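# Move shelf board from cart onto wall brackets

## Task

Pick up the shelf board that sits on the cart (the cart can roll), rest it level across both brackets on the wall, and slide it back until it touches the wall. Then release it and back the robot away. The robot must stay upright and not tilted at the end, or the task fails.

## Robot and tools

ROBOT. A Rainbow Robotics RB-Y1: a base on two drive wheels plus two rear casters, two arms with parallel grippers, a head, and a torso whose lower part (the leg) folds at ankle, knee and hip. The base is 0.66 m long and 0.58 m wide; its front edge sits 0.10 m ahead of the drive-wheel axle. A bent leg can reach beyond that front edge. The base cannot drive sideways. Loose objects may occasionally be nudged by an outside force.

FRAMES. Base frame: origin on the floor halfway between the drive wheels, x forward, y to the left, z up. The reported chest, left_hand and right_hand values are in this frame. chest is a spine point 0.08 m under the shoulders; its x axis is the chest's facing. A hand point lies between the finger pads; fingers point along the hand's -z and close along its x. Reported hand positions can be off, especially with the arm stretched. The odometry frame is the base frame as it was when the scene began; base_odometry counts wheel rotation only, so wheel slip looks like travel. Heading is positive to the left, -3.142 to 3.142.

execute_actions. Arguments: actions (a list holding one action, or empty to just get state and images) and cameras (list from head_camera, left_wrist_camera, right_wrist_camera, all; omitted, null or ["all"] gives all, [] gives none). An action may contain:
- base: exactly one of {"translate_m": d}, a straight drive offset in metres from the base's position in the last reported state, positive forward, -3 to 3; or {"rotate_rad": d}, an in-place turn offset in radians, positive counter-clockwise seen from above, -3.2 to 3.2.
- joints: one dictionary covering both arms, torso, head, keyed by joint name, each value an absolute target (radians, grippers in metres). Ranges: torso_squat_rad 0 to 1.2 (bigger lowers the level chest); torso_shift_rad -0.3 to 0.6 (positive pushes hips forward); torso_pitch_rad -0.2 to 1.4 (positive leans forward); torso_yaw_rad -1.5 to 1.5 (positive left). Per arm: shoulder_pitch -2.356 to 2.356 (0 hanging, negative swings forward and up); left_shoulder_roll_rad 0 to 3.141 (positive raises arm outward left), right_shoulder_roll_rad -3.141 to 0 (negative raises it outward right); shoulder_yaw -2.094 to 2.094 (positive turns a bent forearm left, both arms); elbow -2.617 to 0.01 (0 straight, negative bends forward); forearm_roll -3.141 to 3.141; wrist_pitch -1.57 to 1.919 (negative tips hand forward); hand_roll -2.705 to 2.705; gripper_m 0 to 0.1 (pad gap). Names are left_/right_ prefixed with _rad suffix, e.g. left_elbow_rad, right_gripper_m. head_pan_rad -0.523 to 0.523 (positive left of chest), head_tilt_rad -0.35 to 1.57 (positive looks down). A joint counts as reached within ±0.02 (grippers ±0.004).
- speeds: caps for this action only: translate_m 0.05 to 0.4 m/s, rotate_rad 0.1 to 1.509 rad/s (defaults are the maxima). A base move needing over 8.667 s is refused.
- min_time_s: 0.1 to 8, the shortest duration for each arm and head motion; slower motions are not stretched further.
No action runs over 15 s. Default top speeds: arm joints 1 rad/s (forearm_roll, wrist_pitch, hand_roll 1.5), head 1.5, squat and pitch 0.3, shift 0.15, yaw 0.6, grippers 0.1 m/s. Any unknown key or out-of-range number rejects the whole call and nothing moves. A joint or base not named may still be driving to an earlier target without the status showing it.

Torso combined limits: squat + shift <= 1.52; squat - shift + pitch <= 1.57; shift + 0.5 pitch - 0.4 squat <= 0.7; shift + 0.3 pitch - 0.5 squat <= 0.39. Breaking one leaves the commanded torso joints short and off_target.

wait: seconds, 0 to 10; nothing new is commanded. zoom_image: camera and region [x0, y0, x1, y1] in pixels of that camera's latest full image, at most 504 by 504. The head image is 896x504, wrist images 644x364. finished_scene: scene (1 or 2) closes the current scene permanently and reports success, so only call it when the board is placed and the robot is clear and steady.

RESULTS. The pictures line lists the returned images in order. base_status and joint_status per motion: done (for the base, wheels turned fully even if slipping); off_target (resting away from target, may still push); limit_stop_at_<name> (a built-in limit halted it); contact_stop (torso or arm met hard resistance, heavy load, or pinned an arm); time_out; stopped_with_arm (torso halted because an arm hit); limit_stop_at_own_body (guard stopped an arm or torso just short of hitting the robot's body; move them apart); not_followed with a "joint command not followed" and cause line (an arm collision check blocked targets; it may retry them later; the gripper still moves). Contact_stop, time_out or stopped_with_arm halts the whole group (torso joints, or all joints of one arm), which then hold where they stopped. on_its_own lists what the call did not command; "held at" is a held target, not the position. MOTOR HOT warns from 65 °C; at 80 °C an OVER-TEMPERATURE FAULT brakes that arm and halts the call (limit_stop_at_motor_heat); resend targets afterwards. A torque fault (contact torque at a joint's limit: shoulders 63, elbow 32.4, forearm, wrist and hand roll 22.5 N m, load included) freezes everything for 10 s.

CAUTIONS. After a stop, first back off the arm(s) in their own action, then the torso. Exception: if both hands grip one object and the torso gets contact_stop at once with nothing blocking, resend every arm joint at its reported joint_positions value, then repeat the torso command. To grip, command an opening at least 0.005 m below the object's width; off_target is then expected. Each arm handles 3 kg; weight far in front of the drive wheels can tip the robot, and nothing stops that. The base does not stop on hitting furniture; it may keep pushing, and a bent leg hitting furniture can slide the robot back unreported. Never let the arms, grippers or fingers strike or squeeze each other hard. Avoid drops, slips, slams and hard shoves of the board, cart or wall.

CAMERAS. Calibration lines give OpenCV pinhole+radial intrinsics K and T_world_to_cam from base frame to camera; head_camera sits near [-0.13, 0.01, 1.48] in the base frame at start. Expect small errors, larger for the wrist cameras at long reach.

Each tool is called after "Request:" as name(argument=value, ...), one argument or row to a line, values as JSON.

## Session

Request:
execute_actions(
  actions=[],
)

Scene clock: 0.00 s.
base_odometry: x=+0.000 y=+0.000 heading=+0.000 (m, m, rad; odometry frame)
base_status: not commanded
joint_positions: torso_squat_rad=+0.350 torso_shift_rad=-0.001 torso_pitch_rad=+0.000 torso_yaw_rad=-0.001 left_shoulder_pitch_rad=+0.047 left_shoulder_roll_rad=+0.027 left_shoulder_yaw_rad=-0.050 left_elbow_rad=-0.290 left_forearm_roll_rad=+0.033 left_wrist_pitch_rad=+0.034 left_hand_roll_rad=+0.022 left_gripper_m=+0.101 right_shoulder_pitch_rad=-0.012 right_shoulder_roll_rad=-0.023 right_shoulder_yaw_rad=+0.023 right_elbow_rad=-0.230 right_forearm_roll_rad=+0.035 right_wrist_pitch_rad=-0.005 right_hand_roll_rad=+0.000 right_gripper_m=+0.099 head_pan_rad=+0.000 head_tilt_rad=+0.399
joint_status: not commanded
chest: x=-0.2287 y=+0.0004 z=+1.2474 quat_wxyz=(+1.000, +0.000, +0.000, +0.000) (m; base frame)
left_hand: x=-0.1298 y=+0.2353 z=+0.5691 quat_wxyz=(+0.994, +0.007, -0.105, +0.008) (m; base frame)
right_hand: x=-0.1076 y=-0.2340 z=+0.5724 quat_wxyz=(+0.992, -0.012, -0.122, +0.032) (m; base frame)
pictures: head_camera, left_wrist_camera, right_wrist_camera
Images, in order (width x height): head_camera 896x504, left_wrist_camera 644x364, right_wrist_camera 644x364.

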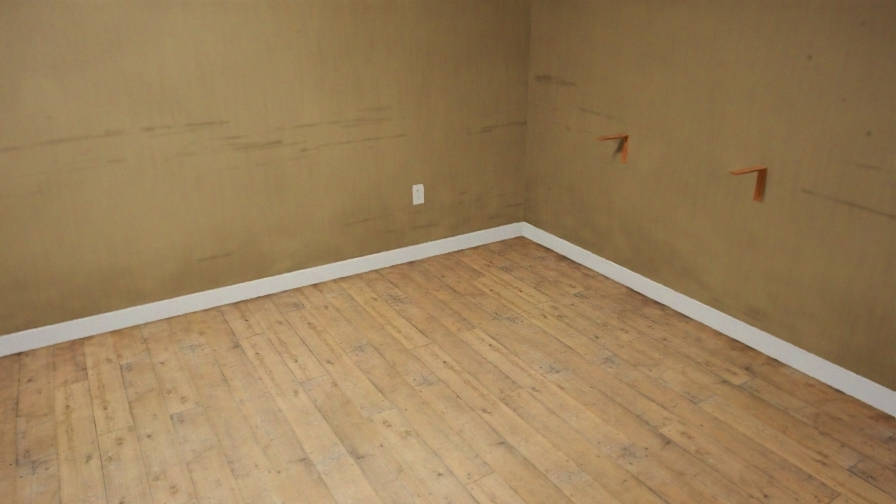

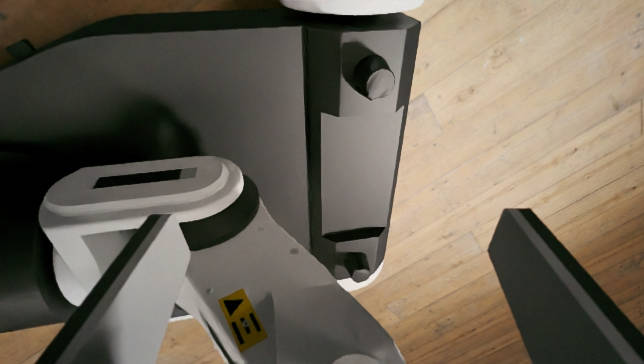

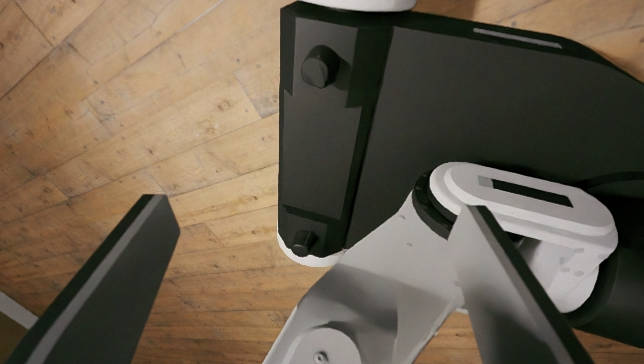

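Request:
execute_actions(
  actions=[
    {"base":{"rotate_rad":-1.1}},
  ],
  cameras=["head_camera"],
)

Request:
execute_actions(
  actions=[
    {"base":{"rotate_rad":-1.1}},
  ],
  cameras=["head_camera"],
)

Request:
execute_actions(
  actions=[
    {"base":{"rotate_rad":-1.2}},
  ],
  cameras=["head_camera"],
)

Request:
execute_actions(
  actions=[
    {"base":{"rotate_rad":-1.2}},
  ],
  cameras=["head_camera"],
)

Scene clock: 3.53 s.
base_odometry: x=+0.000 y=+0.000 heading=-1.099 (m, m, rad; odometry frame)
base_status: done
joint_positions: torso_squat_rad=+0.350 torso_shift_rad=-0.001 torso_pitch_rad=+0.000 torso_yaw_rad=-0.001 left_shoulder_pitch_rad=+0.047 left_shoulder_roll_rad=+0.027 left_shoulder_yaw_rad=-0.050 left_elbow_rad=-0.290 left_forearm_roll_rad=+0.033 left_wrist_pitch_rad=+0.034 left_hand_roll_rad=+0.022 left_gripper_m=+0.101 right_shoulder_pitch_rad=-0.012 right_shoulder_roll_rad=-0.023 right_shoulder_yaw_rad=+0.023 right_elbow_rad=-0.230 right_forearm_roll_rad=+0.035 right_wrist_pitch_rad=-0.005 right_hand_roll_rad=+0.000 right_gripper_m=+0.099 head_pan_rad=+0.000 head_tilt_rad=+0.399
joint_status: not commanded
chest: x=-0.2287 y=+0.0004 z=+1.2474 quat_wxyz=(+1.000, +0.000, +0.000, +0.000) (m; base frame)
left_hand: x=-0.1298 y=+0.2353 z=+0.5691 quat_wxyz=(+0.994, +0.007, -0.105, +0.008) (m; base frame)
right_hand: x=-0.1076 y=-0.2340 z=+0.5724 quat_wxyz=(+0.992, -0.012, -0.122, +0.032) (m; base frame)
pictures: head_camera
camera_calibration (this result's frames):
head_camera: T_world_to_cam=[[0.0425613, -0.998967, 0.0159195, -0.0105851], [-0.379761, -0.0309137, -0.924568, 1.32083], [0.924105, 0.0333053, -0.380684, 0.685603], [0, 0, 0, 1]] pos_world=[-0.131521, 0.00742322, 1.48236]
Images, in order (width x height): head_camera 896x504.

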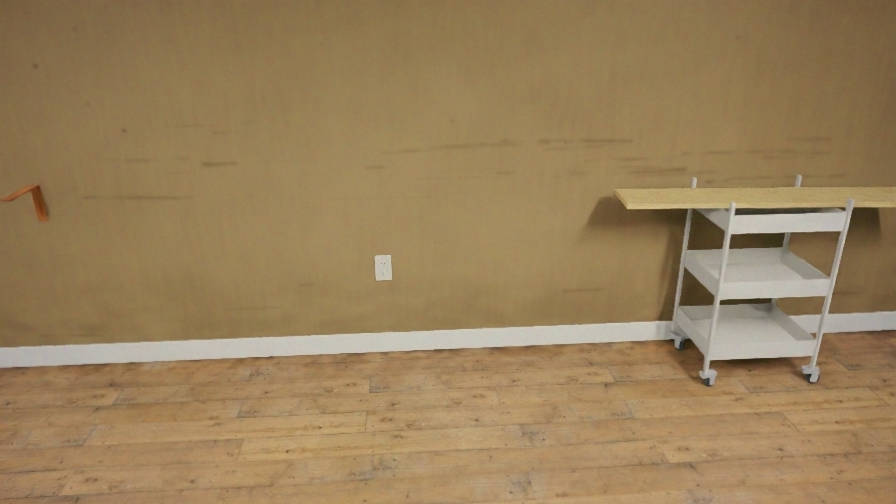

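Scene clock: 7.07 s.
base_odometry: x=+0.000 y=+0.000 heading=-2.199 (m, m, rad; odometry frame)
base_status: done
joint_positions: torso_squat_rad=+0.350 torso_shift_rad=-0.001 torso_pitch_rad=+0.000 torso_yaw_rad=-0.001 left_shoulder_pitch_rad=+0.047 left_shoulder_roll_rad=+0.027 left_shoulder_yaw_rad=-0.050 left_elbow_rad=-0.290 left_forearm_roll_rad=+0.033 left_wrist_pitch_rad=+0.034 left_hand_roll_rad=+0.022 left_gripper_m=+0.101 right_shoulder_pitch_rad=-0.012 right_shoulder_roll_rad=-0.023 right_shoulder_yaw_rad=+0.023 right_elbow_rad=-0.230 right_forearm_roll_rad=+0.035 right_wrist_pitch_rad=-0.005 right_hand_roll_rad=+0.000 right_gripper_m=+0.099 head_pan_rad=+0.000 head_tilt_rad=+0.399
joint_status: not commanded
chest: x=-0.2287 y=+0.0004 z=+1.2474 quat_wxyz=(+1.000, +0.000, +0.000, +0.000) (m; base frame)
left_hand: x=-0.1298 y=+0.2353 z=+0.5691 quat_wxyz=(+0.994, +0.007, -0.105, +0.008) (m; base frame)
right_hand: x=-0.1076 y=-0.2340 z=+0.5724 quat_wxyz=(+0.992, -0.012, -0.122, +0.032) (m; base frame)
pictures: head_camera
camera_calibration (this result's frames):
head_camera: T_world_to_cam=[[0.0425613, -0.998967, 0.0159067, -0.0105807], [-0.379761, -0.0309019, -0.924568, 1.32083], [0.924105, 0.0333101, -0.380684, 0.685603], [0, 0, 0, 1]] pos_world=[-0.131521, 0.00740867, 1.48236]
Images, in order (width x height): head_camera 896x504.

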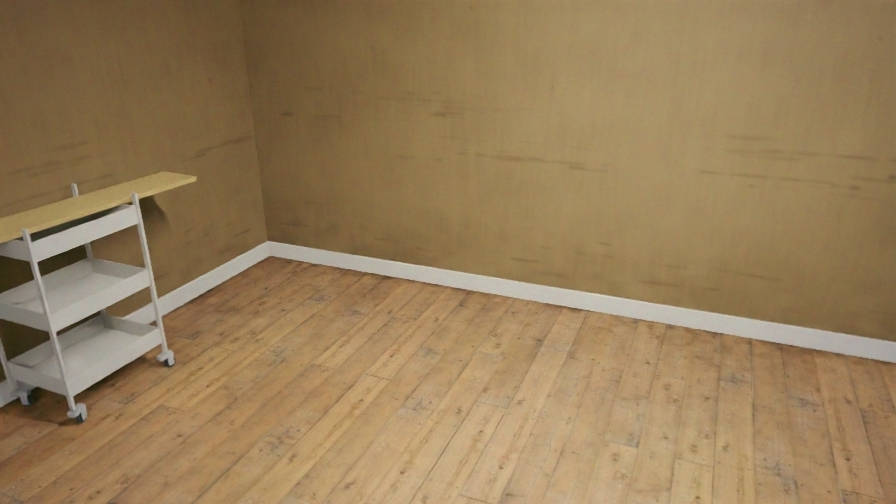

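Scene clock: 10.83 s.
base_odometry: x=+0.000 y=+0.001 heading=+2.885 (m, m, rad; odometry frame)
base_status: done
joint_positions: torso_squat_rad=+0.350 torso_shift_rad=-0.001 torso_pitch_rad=+0.000 torso_yaw_rad=-0.001 left_shoulder_pitch_rad=+0.047 left_shoulder_roll_rad=+0.027 left_shoulder_yaw_rad=-0.050 left_elbow_rad=-0.290 left_forearm_roll_rad=+0.033 left_wrist_pitch_rad=+0.034 left_hand_roll_rad=+0.022 left_gripper_m=+0.101 right_shoulder_pitch_rad=-0.012 right_shoulder_roll_rad=-0.023 right_shoulder_yaw_rad=+0.023 right_elbow_rad=-0.230 right_forearm_roll_rad=+0.035 right_wrist_pitch_rad=-0.005 right_hand_roll_rad=+0.000 right_gripper_m=+0.099 head_pan_rad=+0.000 head_tilt_rad=+0.399
joint_status: not commanded
chest: x=-0.2287 y=+0.0004 z=+1.2474 quat_wxyz=(+1.000, +0.000, +0.000, +0.000) (m; base frame)
left_hand: x=-0.1298 y=+0.2353 z=+0.5691 quat_wxyz=(+0.994, +0.007, -0.105, +0.008) (m; base frame)
right_hand: x=-0.1076 y=-0.2340 z=+0.5724 quat_wxyz=(+0.992, -0.012, -0.122, +0.032) (m; base frame)
pictures: head_camera
camera_calibration (this result's frames):
head_camera: T_world_to_cam=[[0.0425614, -0.998967, 0.0159027, -0.0105781], [-0.37976, -0.0308981, -0.924569, 1.32083], [0.924105, 0.0333117, -0.380683, 0.685603], [0, 0, 0, 1]] pos_world=[-0.131522, 0.00740524, 1.48236]
Images, in order (width x height): head_camera 896x504.

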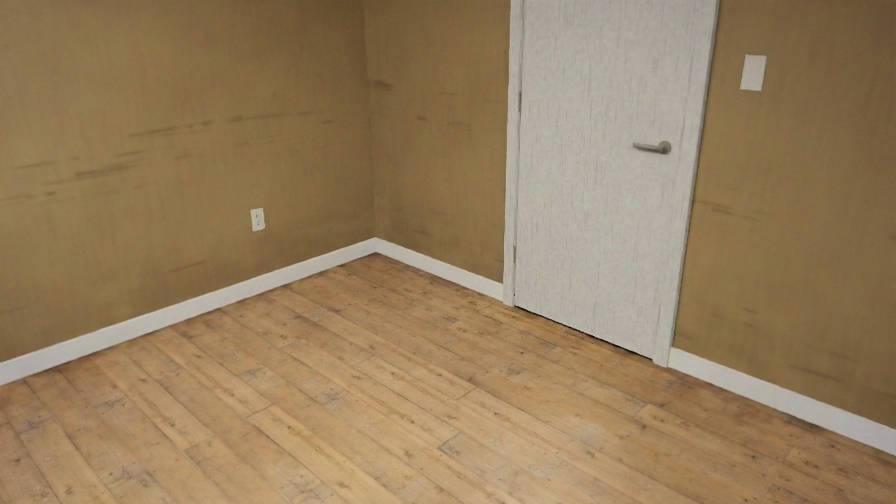

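Scene clock: 14.60 s.
base_odometry: x=+0.000 y=+0.000 heading=+1.686 (m, m, rad; odometry frame)
base_status: done
joint_positions: torso_squat_rad=+0.350 torso_shift_rad=-0.001 torso_pitch_rad=+0.000 torso_yaw_rad=-0.001 left_shoulder_pitch_rad=+0.047 left_shoulder_roll_rad=+0.027 left_shoulder_yaw_rad=-0.050 left_elbow_rad=-0.290 left_forearm_roll_rad=+0.033 left_wrist_pitch_rad=+0.034 left_hand_roll_rad=+0.022 left_gripper_m=+0.101 right_shoulder_pitch_rad=-0.012 right_shoulder_roll_rad=-0.023 right_shoulder_yaw_rad=+0.023 right_elbow_rad=-0.230 right_forearm_roll_rad=+0.035 right_wrist_pitch_rad=-0.005 right_hand_roll_rad=+0.000 right_gripper_m=+0.099 head_pan_rad=+0.000 head_tilt_rad=+0.399
joint_status: not commanded
chest: x=-0.2287 y=+0.0004 z=+1.2474 quat_wxyz=(+1.000, +0.000, +0.000, +0.000) (m; base frame)
left_hand: x=-0.1298 y=+0.2353 z=+0.5691 quat_wxyz=(+0.994, +0.007, -0.105, +0.008) (m; base frame)
right_hand: x=-0.1076 y=-0.2340 z=+0.5724 quat_wxyz=(+0.992, -0.012, -0.122, +0.032) (m; base frame)
pictures: head_camera
camera_calibration (this result's frames):
head_camera: T_world_to_cam=[[0.0425613, -0.998967, 0.0159001, -0.0105767], [-0.37976, -0.0308957, -0.924569, 1.32083], [0.924105, 0.0333127, -0.380683, 0.685603], [0, 0, 0, 1]] pos_world=[-0.131522, 0.00740289, 1.48236]
Images, in order (width x height): head_camera 896x504.

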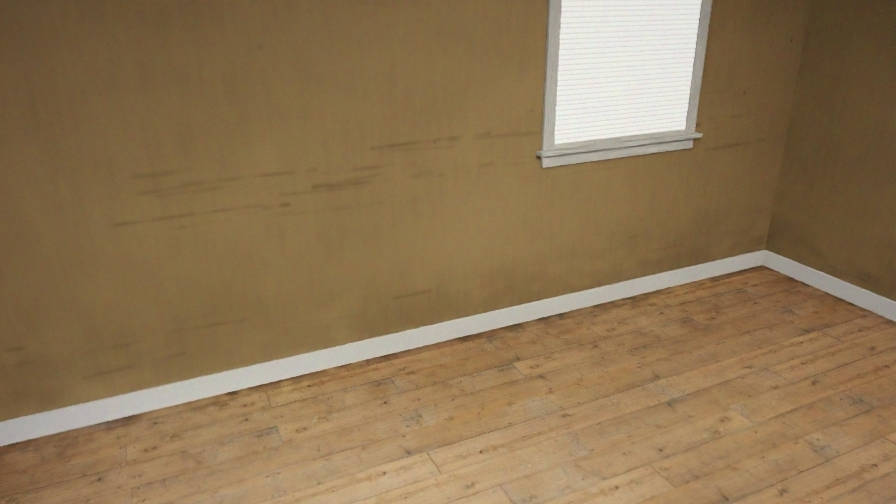

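Request:
execute_actions(
  actions=[
    {"base":{"rotate_rad":2.658},"joints":{"left_shoulder_pitch_rad":0,"left_shoulder_roll_rad":0.3,"left_shoulder_yaw_rad":0,"left_elbow_rad":-1.57,"left_forearm_roll_rad":0,"left_wrist_pitch_rad":0,"left_hand_roll_rad":0.3,"right_shoulder_pitch_rad":0,"right_shoulder_roll_rad":-0.3,"right_shoulder_yaw_rad":0,"right_elbow_rad":-1.57,"right_forearm_roll_rad":0,"right_wrist_pitch_rad":0,"right_hand_roll_rad":-0.3,"torso_squat_rad":0.9}},
  ],
  cameras=[],
)

Request:
execute_actions(
  actions=[
    {"base":{"translate_m":1.82}},
  ],
  cameras=[],
)

Request:
execute_actions(
  actions=[
    {"base":{"rotate_rad":0.989},"joints":{"head_tilt_rad":0.6}},
  ],
)

Scene clock: 19.90 s.
base_odometry: x=+0.000 y=+0.000 heading=-1.940 (m, m, rad; odometry frame)
base_status: done
joint_positions: torso_squat_rad=+0.900 torso_shift_rad=-0.001 torso_pitch_rad=-0.001 torso_yaw_rad=-0.001 left_shoulder_pitch_rad=+0.000 left_shoulder_roll_rad=+0.300 left_shoulder_yaw_rad=+0.000 left_elbow_rad=-1.570 left_forearm_roll_rad=+0.000 left_wrist_pitch_rad=+0.000 left_hand_roll_rad=+0.300 left_gripper_m=+0.101 right_shoulder_pitch_rad=+0.000 right_shoulder_roll_rad=-0.300 right_shoulder_yaw_rad=+0.000 right_elbow_rad=-1.570 right_forearm_roll_rad=+0.000 right_wrist_pitch_rad=+0.000 right_hand_roll_rad=-0.300 right_gripper_m=+0.099 head_pan_rad=+0.000 head_tilt_rad=+0.399
joint_status: all done
chest: x=-0.2286 y=+0.0003 z=+1.0250 quat_wxyz=(+1.000, +0.000, +0.000, -0.001) (m; base frame)
left_hand: x=+0.2894 y=+0.3104 z=+0.8116 quat_wxyz=(+0.707, +0.000, -0.707, +0.000) (m; base frame)
right_hand: x=+0.2887 y=-0.3111 z=+0.8117 quat_wxyz=(+0.707, -0.001, -0.707, +0.000) (m; base frame)
pictures: none
No camera images: the call's "cameras" was empty. Leave "cameras" out to get every camera's image.

Scene clock: 26.03 s.
base_odometry: x=-0.655 y=-1.698 heading=-1.939 (m, m, rad; odometry frame)
base_status: done
joint_positions: torso_squat_rad=+0.900 torso_shift_rad=-0.001 torso_pitch_rad=+0.000 torso_yaw_rad=-0.001 left_shoulder_pitch_rad=+0.000 left_shoulder_roll_rad=+0.300 left_shoulder_yaw_rad=+0.000 left_elbow_rad=-1.570 left_forearm_roll_rad=+0.000 left_wrist_pitch_rad=+0.000 left_hand_roll_rad=+0.300 left_gripper_m=+0.101 right_shoulder_pitch_rad=+0.000 right_shoulder_roll_rad=-0.300 right_shoulder_yaw_rad=+0.000 right_elbow_rad=-1.570 right_forearm_roll_rad=+0.000 right_wrist_pitch_rad=+0.000 right_hand_roll_rad=-0.300 right_gripper_m=+0.099 head_pan_rad=+0.000 head_tilt_rad=+0.399
joint_status: not commanded
chest: x=-0.2285 y=+0.0003 z=+1.0251 quat_wxyz=(+1.000, +0.000, +0.000, -0.001) (m; base frame)
left_hand: x=+0.2895 y=+0.3104 z=+0.8115 quat_wxyz=(+0.707, +0.000, -0.707, +0.000) (m; base frame)
right_hand: x=+0.2888 y=-0.3111 z=+0.8116 quat_wxyz=(+0.707, -0.001, -0.707, +0.000) (m; base frame)
pictures: none
No camera images: the call's "cameras" was empty. Leave "cameras" out to get every camera's image.

Scene clock: 29.23 s.
base_odometry: x=-0.655 y=-1.697 heading=-0.950 (m, m, rad; odometry frame)
base_status: done
joint_positions: torso_squat_rad=+0.900 torso_shift_rad=-0.001 torso_pitch_rad=+0.000 torso_yaw_rad=-0.001 left_shoulder_pitch_rad=+0.000 left_shoulder_roll_rad=+0.300 left_shoulder_yaw_rad=+0.000 left_elbow_rad=-1.570 left_forearm_roll_rad=+0.000 left_wrist_pitch_rad=+0.000 left_hand_roll_rad=+0.300 left_gripper_m=+0.101 right_shoulder_pitch_rad=+0.000 right_shoulder_roll_rad=-0.300 right_shoulder_yaw_rad=+0.000 right_elbow_rad=-1.570 right_forearm_roll_rad=+0.000 right_wrist_pitch_rad=+0.000 right_hand_roll_rad=-0.300 right_gripper_m=+0.099 head_pan_rad=+0.000 head_tilt_rad=+0.600
joint_status: all done
chest: x=-0.2285 y=+0.0003 z=+1.0251 quat_wxyz=(+1.000, +0.000, +0.000, -0.001) (m; base frame)
left_hand: x=+0.2895 y=+0.3104 z=+0.8115 quat_wxyz=(+0.707, +0.000, -0.707, +0.000) (m; base frame)
right_hand: x=+0.2888 y=-0.3111 z=+0.8116 quat_wxyz=(+0.707, -0.001, -0.707, +0.000) (m; base frame)
pictures: head_camera, left_wrist_camera, right_wrist_camera
camera_calibration (this result's frames):
head_camera: T_world_to_cam=[[0.0448061, -0.998971, 0.00698147, 0.0042275], [-0.556532, -0.0307641, -0.830256, 0.963285], [0.829617, 0.0333152, -0.557338, 0.797634], [0, 0, 0, 1]] pos_world=[-0.125821, 0.00728445, 1.2443]
left_wrist_camera: T_world_to_cam=[[0.0273251, -0.0469238, 0.998525, -0.799103], [-0.602709, -0.797685, -0.0209924, 0.476589], [0.797493, -0.601246, -0.0500782, 0.0789395], [0, 0, 0, 1]] pos_world=[0.246126, 0.390133, 0.811882]
right_wrist_camera: T_world_to_cam=[[0.013542, -0.0382423, -0.999177, 0.787228], [-0.638671, 0.768538, -0.0380709, 0.486457], [0.769361, 0.638661, -0.0140167, 0.0758606], [0, 0, 0, 1]] pos_world=[0.241661, -0.392204, 0.806163]
Images, in order (width x height): head_camera 896x504, left_wrist_camera 644x364, right_wrist_camera 644x364.

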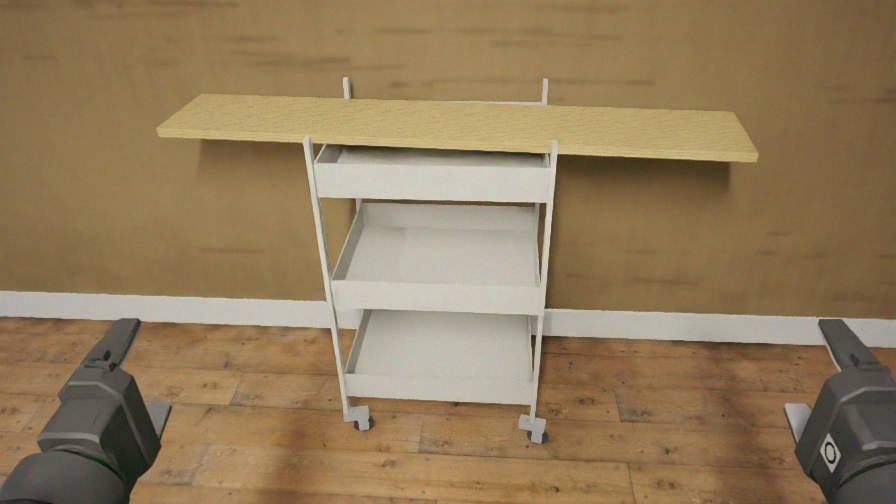

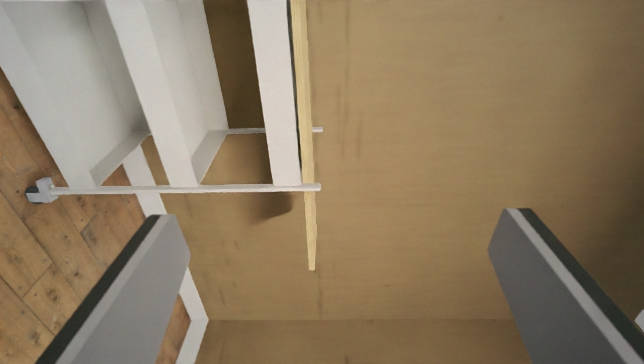

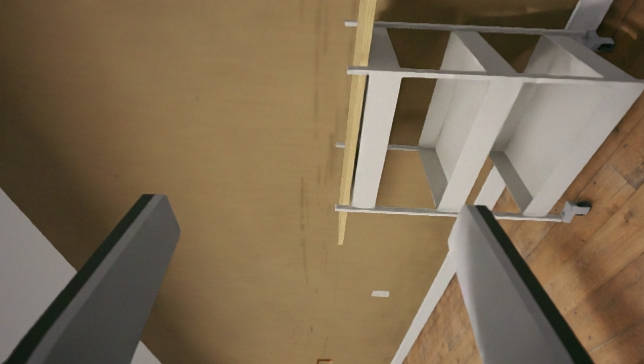

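Request:
execute_actions(
  actions=[
    {"base":{"rotate_rad":0.27},"joints":{"torso_squat_rad":1.0,"left_shoulder_roll_rad":0.4,"left_hand_roll_rad":0.4,"right_shoulder_roll_rad":-0.4,"right_hand_roll_rad":-0.4}},
  ],
  cameras=[],
)

Request:
execute_actions(
  actions=[
    {"base":{"translate_m":0.38}},
  ],
  cameras=[],
)

Request:
execute_actions(
  actions=[
    {"base":{"rotate_rad":-0.33}},
  ],
)

Scene clock: 31.30 s.
base_odometry: x=-0.655 y=-1.697 heading=-0.681 (m, m, rad; odometry frame)
base_status: done
joint_positions: torso_squat_rad=+1.000 torso_shift_rad=-0.001 torso_pitch_rad=+0.000 torso_yaw_rad=-0.001 left_shoulder_pitch_rad=+0.000 left_shoulder_roll_rad=+0.400 left_shoulder_yaw_rad=+0.000 left_elbow_rad=-1.570 left_forearm_roll_rad=+0.000 left_wrist_pitch_rad=+0.000 left_hand_roll_rad=+0.400 left_gripper_m=+0.101 right_shoulder_pitch_rad=+0.000 right_shoulder_roll_rad=-0.400 right_shoulder_yaw_rad=+0.000 right_elbow_rad=-1.570 right_forearm_roll_rad=+0.000 right_wrist_pitch_rad=+0.000 right_hand_roll_rad=-0.400 right_gripper_m=+0.099 head_pan_rad=+0.000 head_tilt_rad=+0.600
joint_status: all done
chest: x=-0.2285 y=+0.0002 z=+0.9681 quat_wxyz=(+1.000, +0.000, +0.000, -0.001) (m; base frame)
left_hand: x=+0.2895 y=+0.3394 z=+0.7653 quat_wxyz=(+0.707, +0.000, -0.707, +0.000) (m; base frame)
right_hand: x=+0.2888 y=-0.3401 z=+0.7653 quat_wxyz=(+0.707, -0.001, -0.707, +0.000) (m; base frame)
pictures: none
No camera images: the call's "cameras" was empty. Leave "cameras" out to get every camera's image.

Scene clock: 33.73 s.
base_odometry: x=-0.360 y=-1.936 heading=-0.680 (m, m, rad; odometry frame)
base_status: done
joint_positions: torso_squat_rad=+1.000 torso_shift_rad=-0.001 torso_pitch_rad=+0.000 torso_yaw_rad=-0.001 left_shoulder_pitch_rad=+0.000 left_shoulder_roll_rad=+0.400 left_shoulder_yaw_rad=+0.000 left_elbow_rad=-1.570 left_forearm_roll_rad=+0.000 left_wrist_pitch_rad=+0.000 left_hand_roll_rad=+0.400 left_gripper_m=+0.101 right_shoulder_pitch_rad=+0.000 right_shoulder_roll_rad=-0.400 right_shoulder_yaw_rad=+0.000 right_elbow_rad=-1.570 right_forearm_roll_rad=+0.000 right_wrist_pitch_rad=+0.000 right_hand_roll_rad=-0.400 right_gripper_m=+0.099 head_pan_rad=+0.000 head_tilt_rad=+0.600
joint_status: not commanded
chest: x=-0.2284 y=+0.0002 z=+0.9681 quat_wxyz=(+1.000, +0.000, +0.000, -0.001) (m; base frame)
left_hand: x=+0.2896 y=+0.3394 z=+0.7652 quat_wxyz=(+0.707, +0.000, -0.707, +0.000) (m; base frame)
right_hand: x=+0.2889 y=-0.3400 z=+0.7652 quat_wxyz=(+0.707, -0.001, -0.707, +0.000) (m; base frame)
pictures: none
No camera images: the call's "cameras" was empty. Leave "cameras" out to get every camera's image.

Scene clock: 35.80 s.
base_odometry: x=-0.360 y=-1.936 heading=-1.010 (m, m, rad; odometry frame)
base_status: done
joint_positions: torso_squat_rad=+1.000 torso_shift_rad=-0.001 torso_pitch_rad=+0.000 torso_yaw_rad=-0.001 left_shoulder_pitch_rad=+0.000 left_shoulder_roll_rad=+0.400 left_shoulder_yaw_rad=+0.000 left_elbow_rad=-1.570 left_forearm_roll_rad=+0.000 left_wrist_pitch_rad=+0.000 left_hand_roll_rad=+0.400 left_gripper_m=+0.101 right_shoulder_pitch_rad=+0.000 right_shoulder_roll_rad=-0.400 right_shoulder_yaw_rad=+0.000 right_elbow_rad=-1.570 right_forearm_roll_rad=+0.000 right_wrist_pitch_rad=+0.000 right_hand_roll_rad=-0.400 right_gripper_m=+0.099 head_pan_rad=+0.000 head_tilt_rad=+0.600
joint_status: not commanded
chest: x=-0.2284 y=+0.0002 z=+0.9681 quat_wxyz=(+1.000, +0.000, +0.000, -0.001) (m; base frame)
left_hand: x=+0.2896 y=+0.3394 z=+0.7652 quat_wxyz=(+0.707, +0.000, -0.707, +0.000) (m; base frame)
right_hand: x=+0.2889 y=-0.3400 z=+0.7652 quat_wxyz=(+0.707, -0.001, -0.707, +0.000) (m; base frame)
pictures: head_camera, left_wrist_camera, right_wrist_camera
camera_calibration (this result's frames):
head_camera: T_world_to_cam=[[0.0448202, -0.998971, 0.00695515, 0.00461178], [-0.556617, -0.0307535, -0.8302, 0.916005], [0.829559, 0.0333384, -0.557422, 0.765918], [0, 0, 0, 1]] pos_world=[-0.125717, 0.00724295, 1.18738]
left_wrist_camera: T_world_to_cam=[[0.0272733, -0.0469576, 0.998524, -0.751439], [-0.602421, -0.7979, -0.0210685, 0.498844], [0.797712, -0.600958, -0.0500496, 0.0937838], [0, 0, 0, 1]] pos_world=[0.246196, 0.419102, 0.765534]
right_wrist_camera: T_world_to_cam=[[0.0135573, -0.0382742, -0.999175, 0.739763], [-0.638596, 0.768598, -0.0381065, 0.506978], [0.769423, 0.638586, -0.0140217, 0.0936057], [0, 0, 0, 1]] pos_world=[0.241702, -0.421124, 0.759785]
Images, in order (width x height): head_camera 896x504, left_wrist_camera 644x364, right_wrist_camera 644x364.

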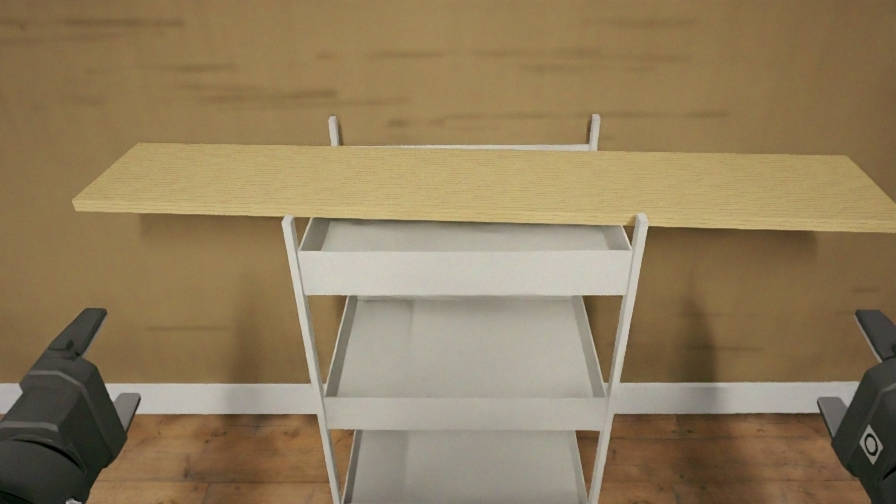

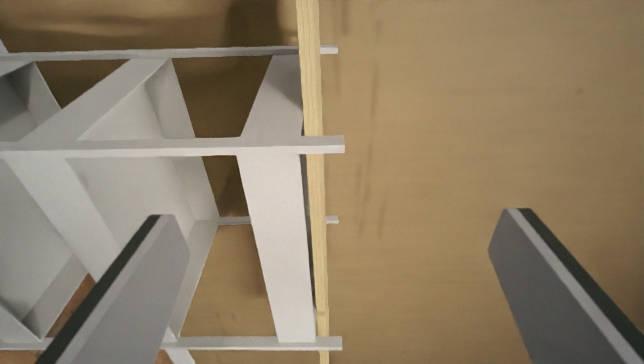

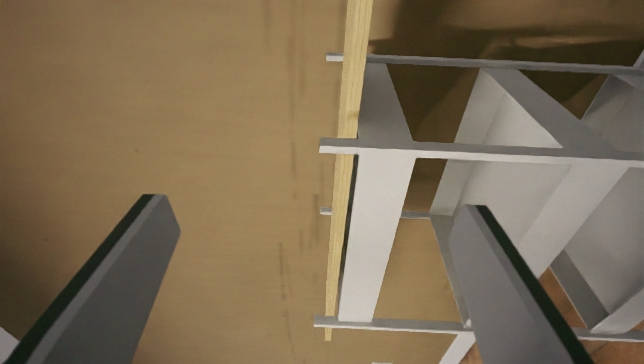

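Request:
execute_actions(
  actions=[
    {"base":{"translate_m":0.28},"joints":{"torso_squat_rad":1.03,"left_wrist_pitch_rad":0.04,"right_wrist_pitch_rad":0.04,"head_tilt_rad":0.8}},
  ],
)

Scene clock: 37.97 s.
base_odometry: x=-0.211 y=-2.173 heading=-1.010 (m, m, rad; odometry frame)
base_status: done
joint_positions: torso_squat_rad=+1.030 torso_shift_rad=-0.001 torso_pitch_rad=+0.000 torso_yaw_rad=-0.001 left_shoulder_pitch_rad=+0.000 left_shoulder_roll_rad=+0.400 left_shoulder_yaw_rad=+0.000 left_elbow_rad=-1.570 left_forearm_roll_rad=+0.000 left_wrist_pitch_rad=+0.040 left_hand_roll_rad=+0.400 left_gripper_m=+0.101 right_shoulder_pitch_rad=+0.000 right_shoulder_roll_rad=-0.400 right_shoulder_yaw_rad=+0.000 right_elbow_rad=-1.570 right_forearm_roll_rad=+0.000 right_wrist_pitch_rad=+0.040 right_hand_roll_rad=-0.400 right_gripper_m=+0.099 head_pan_rad=+0.000 head_tilt_rad=+0.800
joint_status: all done
chest: x=-0.2284 y=+0.0002 z=+0.9503 quat_wxyz=(+1.000, +0.000, +0.000, -0.001) (m; base frame)
left_hand: x=+0.2894 y=+0.3430 z=+0.7388 quat_wxyz=(+0.720, +0.005, -0.694, +0.005) (m; base frame)
right_hand: x=+0.2887 y=-0.3436 z=+0.7389 quat_wxyz=(+0.720, -0.006, -0.694, -0.006) (m; base frame)
pictures: head_camera, left_wrist_camera, right_wrist_camera
camera_calibration (this result's frames):
head_camera: T_world_to_cam=[[0.0452741, -0.998972, -0.00220947, 0.015363], [-0.710438, -0.0306425, -0.703092, 0.723232], [0.702302, 0.0334016, -0.711095, 0.906486], [0, 0, 0, 1]] pos_world=[-0.12351, 0.00723081, 1.15313]
left_wrist_camera: T_world_to_cam=[[0.0647576, -0.0462723, 0.996828, -0.7348], [-0.590295, -0.807187, 0.000878488, 0.484503], [0.804586, -0.588479, -0.0795858, 0.110313], [0, 0, 0, 1]] pos_world=[0.244827, 0.422001, 0.740823]
right_wrist_camera: T_world_to_cam=[[-0.0238121, -0.0381539, -0.998988, 0.724024], [-0.627532, 0.778451, -0.014773, 0.491573], [0.778227, 0.626545, -0.0424793, 0.110016], [0, 0, 0, 1]] pos_world=[0.240101, -0.423971, 0.735227]
Images, in order (width x height): head_camera 896x504, left_wrist_camera 644x364, right_wrist_camera 644x364.

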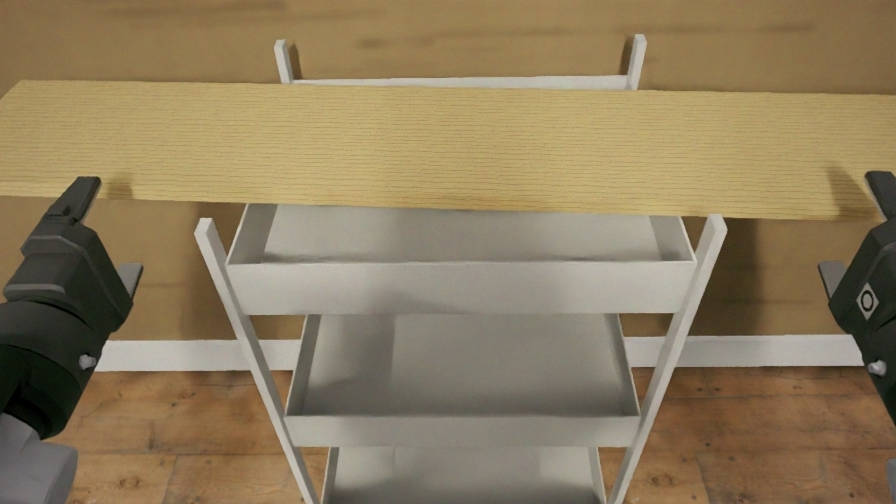

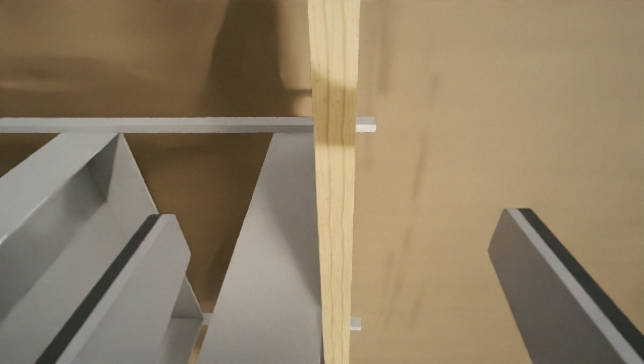

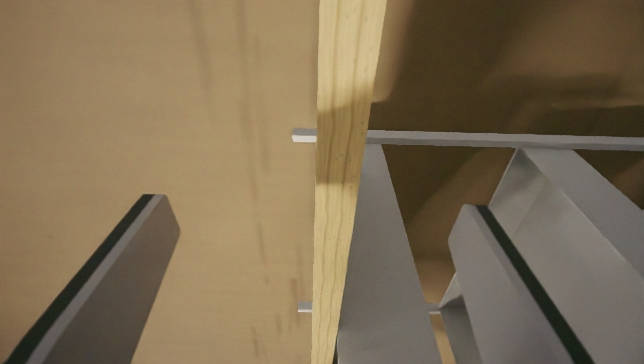

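Request:
execute_actions(
  actions=[
    {"base":{"translate_m":0.075},"joints":{"torso_yaw_rad":-0.025,"right_elbow_rad":-1.55}},
  ],
)

Request:
execute_actions(
  actions=[
    {"joints":{"left_gripper_m":0.005,"right_gripper_m":0.005}},
  ],
  cameras=[],
)

Request:
execute_actions(
  actions=[
    {"joints":{"torso_squat_rad":0.8}},
  ],
)

Scene clock: 39.53 s.
base_odometry: x=-0.171 y=-2.237 heading=-1.011 (m, m, rad; odometry frame)
base_status: done
joint_positions: torso_squat_rad=+1.030 torso_shift_rad=-0.001 torso_pitch_rad=+0.000 torso_yaw_rad=-0.025 left_shoulder_pitch_rad=+0.000 left_shoulder_roll_rad=+0.400 left_shoulder_yaw_rad=+0.000 left_elbow_rad=-1.570 left_forearm_roll_rad=+0.000 left_wrist_pitch_rad=+0.040 left_hand_roll_rad=+0.400 left_gripper_m=+0.101 right_shoulder_pitch_rad=+0.000 right_shoulder_roll_rad=-0.400 right_shoulder_yaw_rad=+0.000 right_elbow_rad=-1.550 right_forearm_roll_rad=+0.000 right_wrist_pitch_rad=+0.040 right_hand_roll_rad=-0.400 right_gripper_m=+0.099 head_pan_rad=+0.000 head_tilt_rad=+0.800
joint_status: all done
chest: x=-0.2284 y=+0.0002 z=+0.9503 quat_wxyz=(+1.000, +0.000, +0.000, -0.013) (m; base frame)
left_hand: x=+0.2975 y=+0.3305 z=+0.7388 quat_wxyz=(+0.720, -0.003, -0.694, -0.003) (m; base frame)
right_hand: x=+0.2793 y=-0.3597 z=+0.7300 quat_wxyz=(+0.726, -0.017, -0.687, -0.017) (m; base frame)
pictures: head_camera, left_wrist_camera, right_wrist_camera
camera_calibration (this result's frames):
head_camera: T_world_to_cam=[[0.0212665, -0.999771, -0.0022201, 0.00988729], [-0.710936, -0.0135612, -0.703126, 0.72312], [0.702935, 0.0165313, -0.711062, 0.90662], [0, 0, 0, 1]] pos_world=[-0.123414, 0.00470373, 1.15313]
left_wrist_camera: T_world_to_cam=[[0.0636123, -0.0478498, 0.996827, -0.735051], [-0.609503, -0.792783, 0.000840032, 0.480127], [0.790227, -0.607623, -0.0795954, 0.10707], [0, 0, 0, 1]] pos_world=[0.254788, 0.410523, 0.740837]
right_wrist_camera: T_world_to_cam=[[-0.0433617, -0.0368314, -0.99838, 0.719752], [-0.602648, 0.798, -0.00326494, 0.489709], [0.796828, 0.601531, -0.056799, 0.123301], [0, 0, 0, 1]] pos_world=[0.228082, -0.438448, 0.727188]
Images, in order (width x height): head_camera 896x504, left_wrist_camera 644x364, right_wrist_camera 644x364.

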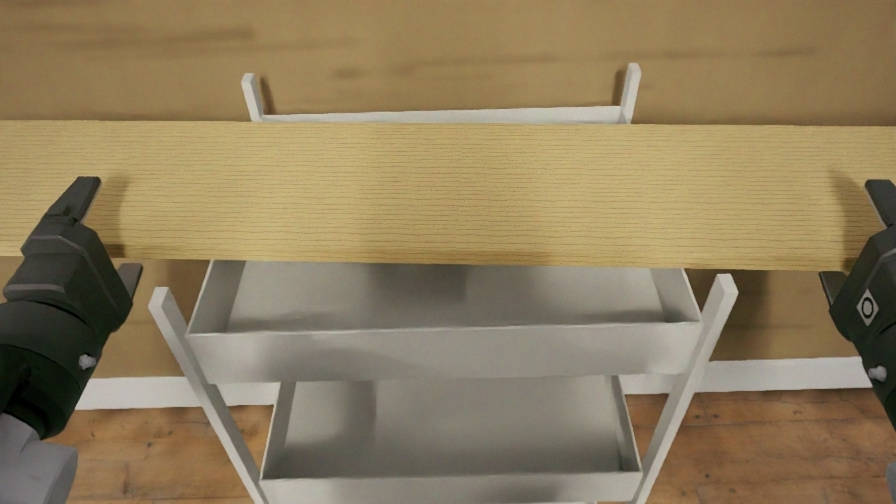

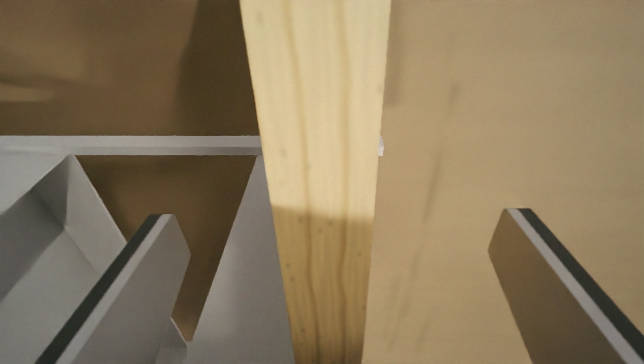

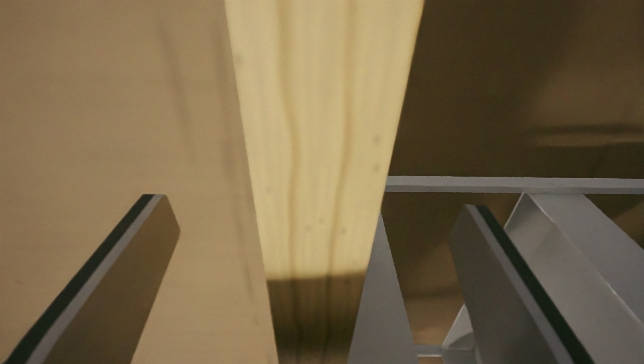

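Scene clock: 40.97 s.
base_odometry: x=-0.171 y=-2.237 heading=-1.011 (m, m, rad; odometry frame)
base_status: not commanded
joint_positions: torso_squat_rad=+1.030 torso_shift_rad=-0.001 torso_pitch_rad=+0.000 torso_yaw_rad=-0.025 left_shoulder_pitch_rad=+0.000 left_shoulder_roll_rad=+0.400 left_shoulder_yaw_rad=+0.000 left_elbow_rad=-1.570 left_forearm_roll_rad=+0.000 left_wrist_pitch_rad=+0.040 left_hand_roll_rad=+0.400 left_gripper_m=+0.019 right_shoulder_pitch_rad=+0.000 right_shoulder_roll_rad=-0.400 right_shoulder_yaw_rad=+0.000 right_elbow_rad=-1.551 right_forearm_roll_rad=+0.000 right_wrist_pitch_rad=+0.040 right_hand_roll_rad=-0.400 right_gripper_m=+0.018 head_pan_rad=+0.000 head_tilt_rad=+0.800
joint_status: left_gripper_m off_target (ended at +0.019, target +0.005); right_gripper_m off_target (ended at +0.018, target +0.005)
chest: x=-0.2284 y=+0.0002 z=+0.9503 quat_wxyz=(+1.000, +0.000, +0.000, -0.013) (m; base frame)
left_hand: x=+0.2974 y=+0.3305 z=+0.7385 quat_wxyz=(+0.720, -0.003, -0.694, -0.003) (m; base frame)
right_hand: x=+0.2795 y=-0.3596 z=+0.7306 quat_wxyz=(+0.726, -0.017, -0.687, -0.017) (m; base frame)
pictures: none
No camera images: the call's "cameras" was empty. Leave "cameras" out to get every camera's image.

Scene clock: 42.53 s.
base_odometry: x=-0.171 y=-2.237 heading=-1.011 (m, m, rad; odometry frame)
base_status: not commanded
joint_positions: torso_squat_rad=+0.800 torso_shift_rad=-0.001 torso_pitch_rad=+0.001 torso_yaw_rad=-0.025 left_shoulder_pitch_rad=+0.001 left_shoulder_roll_rad=+0.400 left_shoulder_yaw_rad=-0.001 left_elbow_rad=-1.569 left_forearm_roll_rad=+0.000 left_wrist_pitch_rad=+0.041 left_hand_roll_rad=+0.400 left_gripper_m=+0.019 right_shoulder_pitch_rad=+0.001 right_shoulder_roll_rad=-0.400 right_shoulder_yaw_rad=+0.000 right_elbow_rad=-1.549 right_forearm_roll_rad=+0.000 right_wrist_pitch_rad=+0.041 right_hand_roll_rad=-0.400 right_gripper_m=+0.017 head_pan_rad=+0.000 head_tilt_rad=+0.800
joint_status: all done
chest: x=-0.2281 y=+0.0003 z=+1.0777 quat_wxyz=(+1.000, +0.000, +0.000, -0.013) (m; base frame)
left_hand: x=+0.2971 y=+0.3307 z=+0.8643 quat_wxyz=(+0.722, -0.003, -0.692, -0.003) (m; base frame)
right_hand: x=+0.2790 y=-0.3597 z=+0.8558 quat_wxyz=(+0.727, -0.017, -0.686, -0.018) (m; base frame)
pictures: head_camera, left_wrist_camera, right_wrist_camera
camera_calibration (this result's frames):
head_camera: T_world_to_cam=[[0.0212643, -0.999771, -0.0022044, 0.0102199], [-0.711523, -0.0135845, -0.702532, 0.812094], [0.702341, 0.0165073, -0.711649, 0.997489], [0, 0, 0, 1]] pos_world=[-0.122972, 0.00478355, 1.28041]
left_wrist_camera: T_world_to_cam=[[0.0675904, -0.0477999, 0.996567, -0.861082], [-0.609097, -0.793089, 0.00327082, 0.477852], [0.79021, -0.607228, -0.08272, 0.120008], [0, 0, 0, 1]] pos_world=[0.254428, 0.410691, 0.866491]
right_wrist_camera: T_world_to_cam=[[-0.0466828, -0.0364204, -0.998246, 0.84634], [-0.602284, 0.798281, -0.000959131, 0.488029], [0.796916, 0.601183, -0.0592015, 0.132575], [0, 0, 0, 1]] pos_world=[0.22779, -0.438462, 0.853172]
Images, in order (width x height): head_camera 896x504, left_wrist_camera 644x364, right_wrist_camera 644x364.

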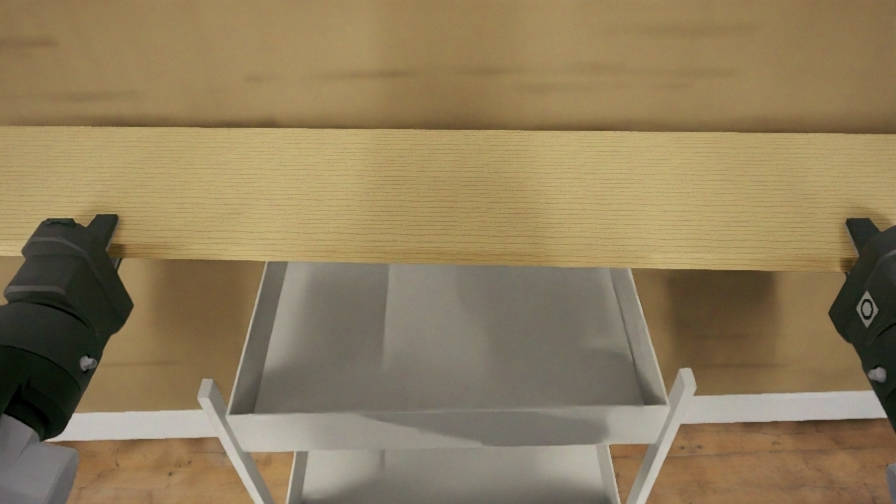

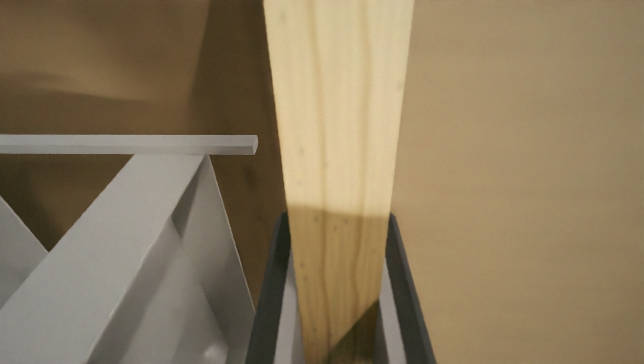

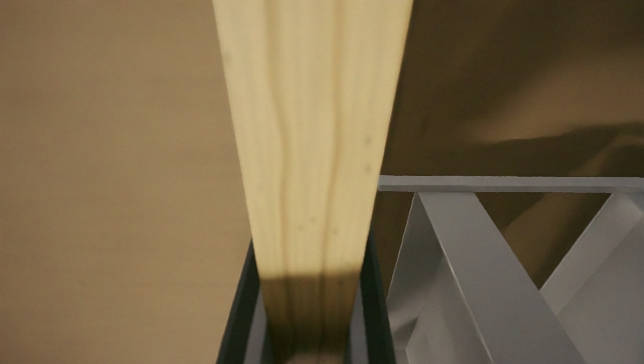

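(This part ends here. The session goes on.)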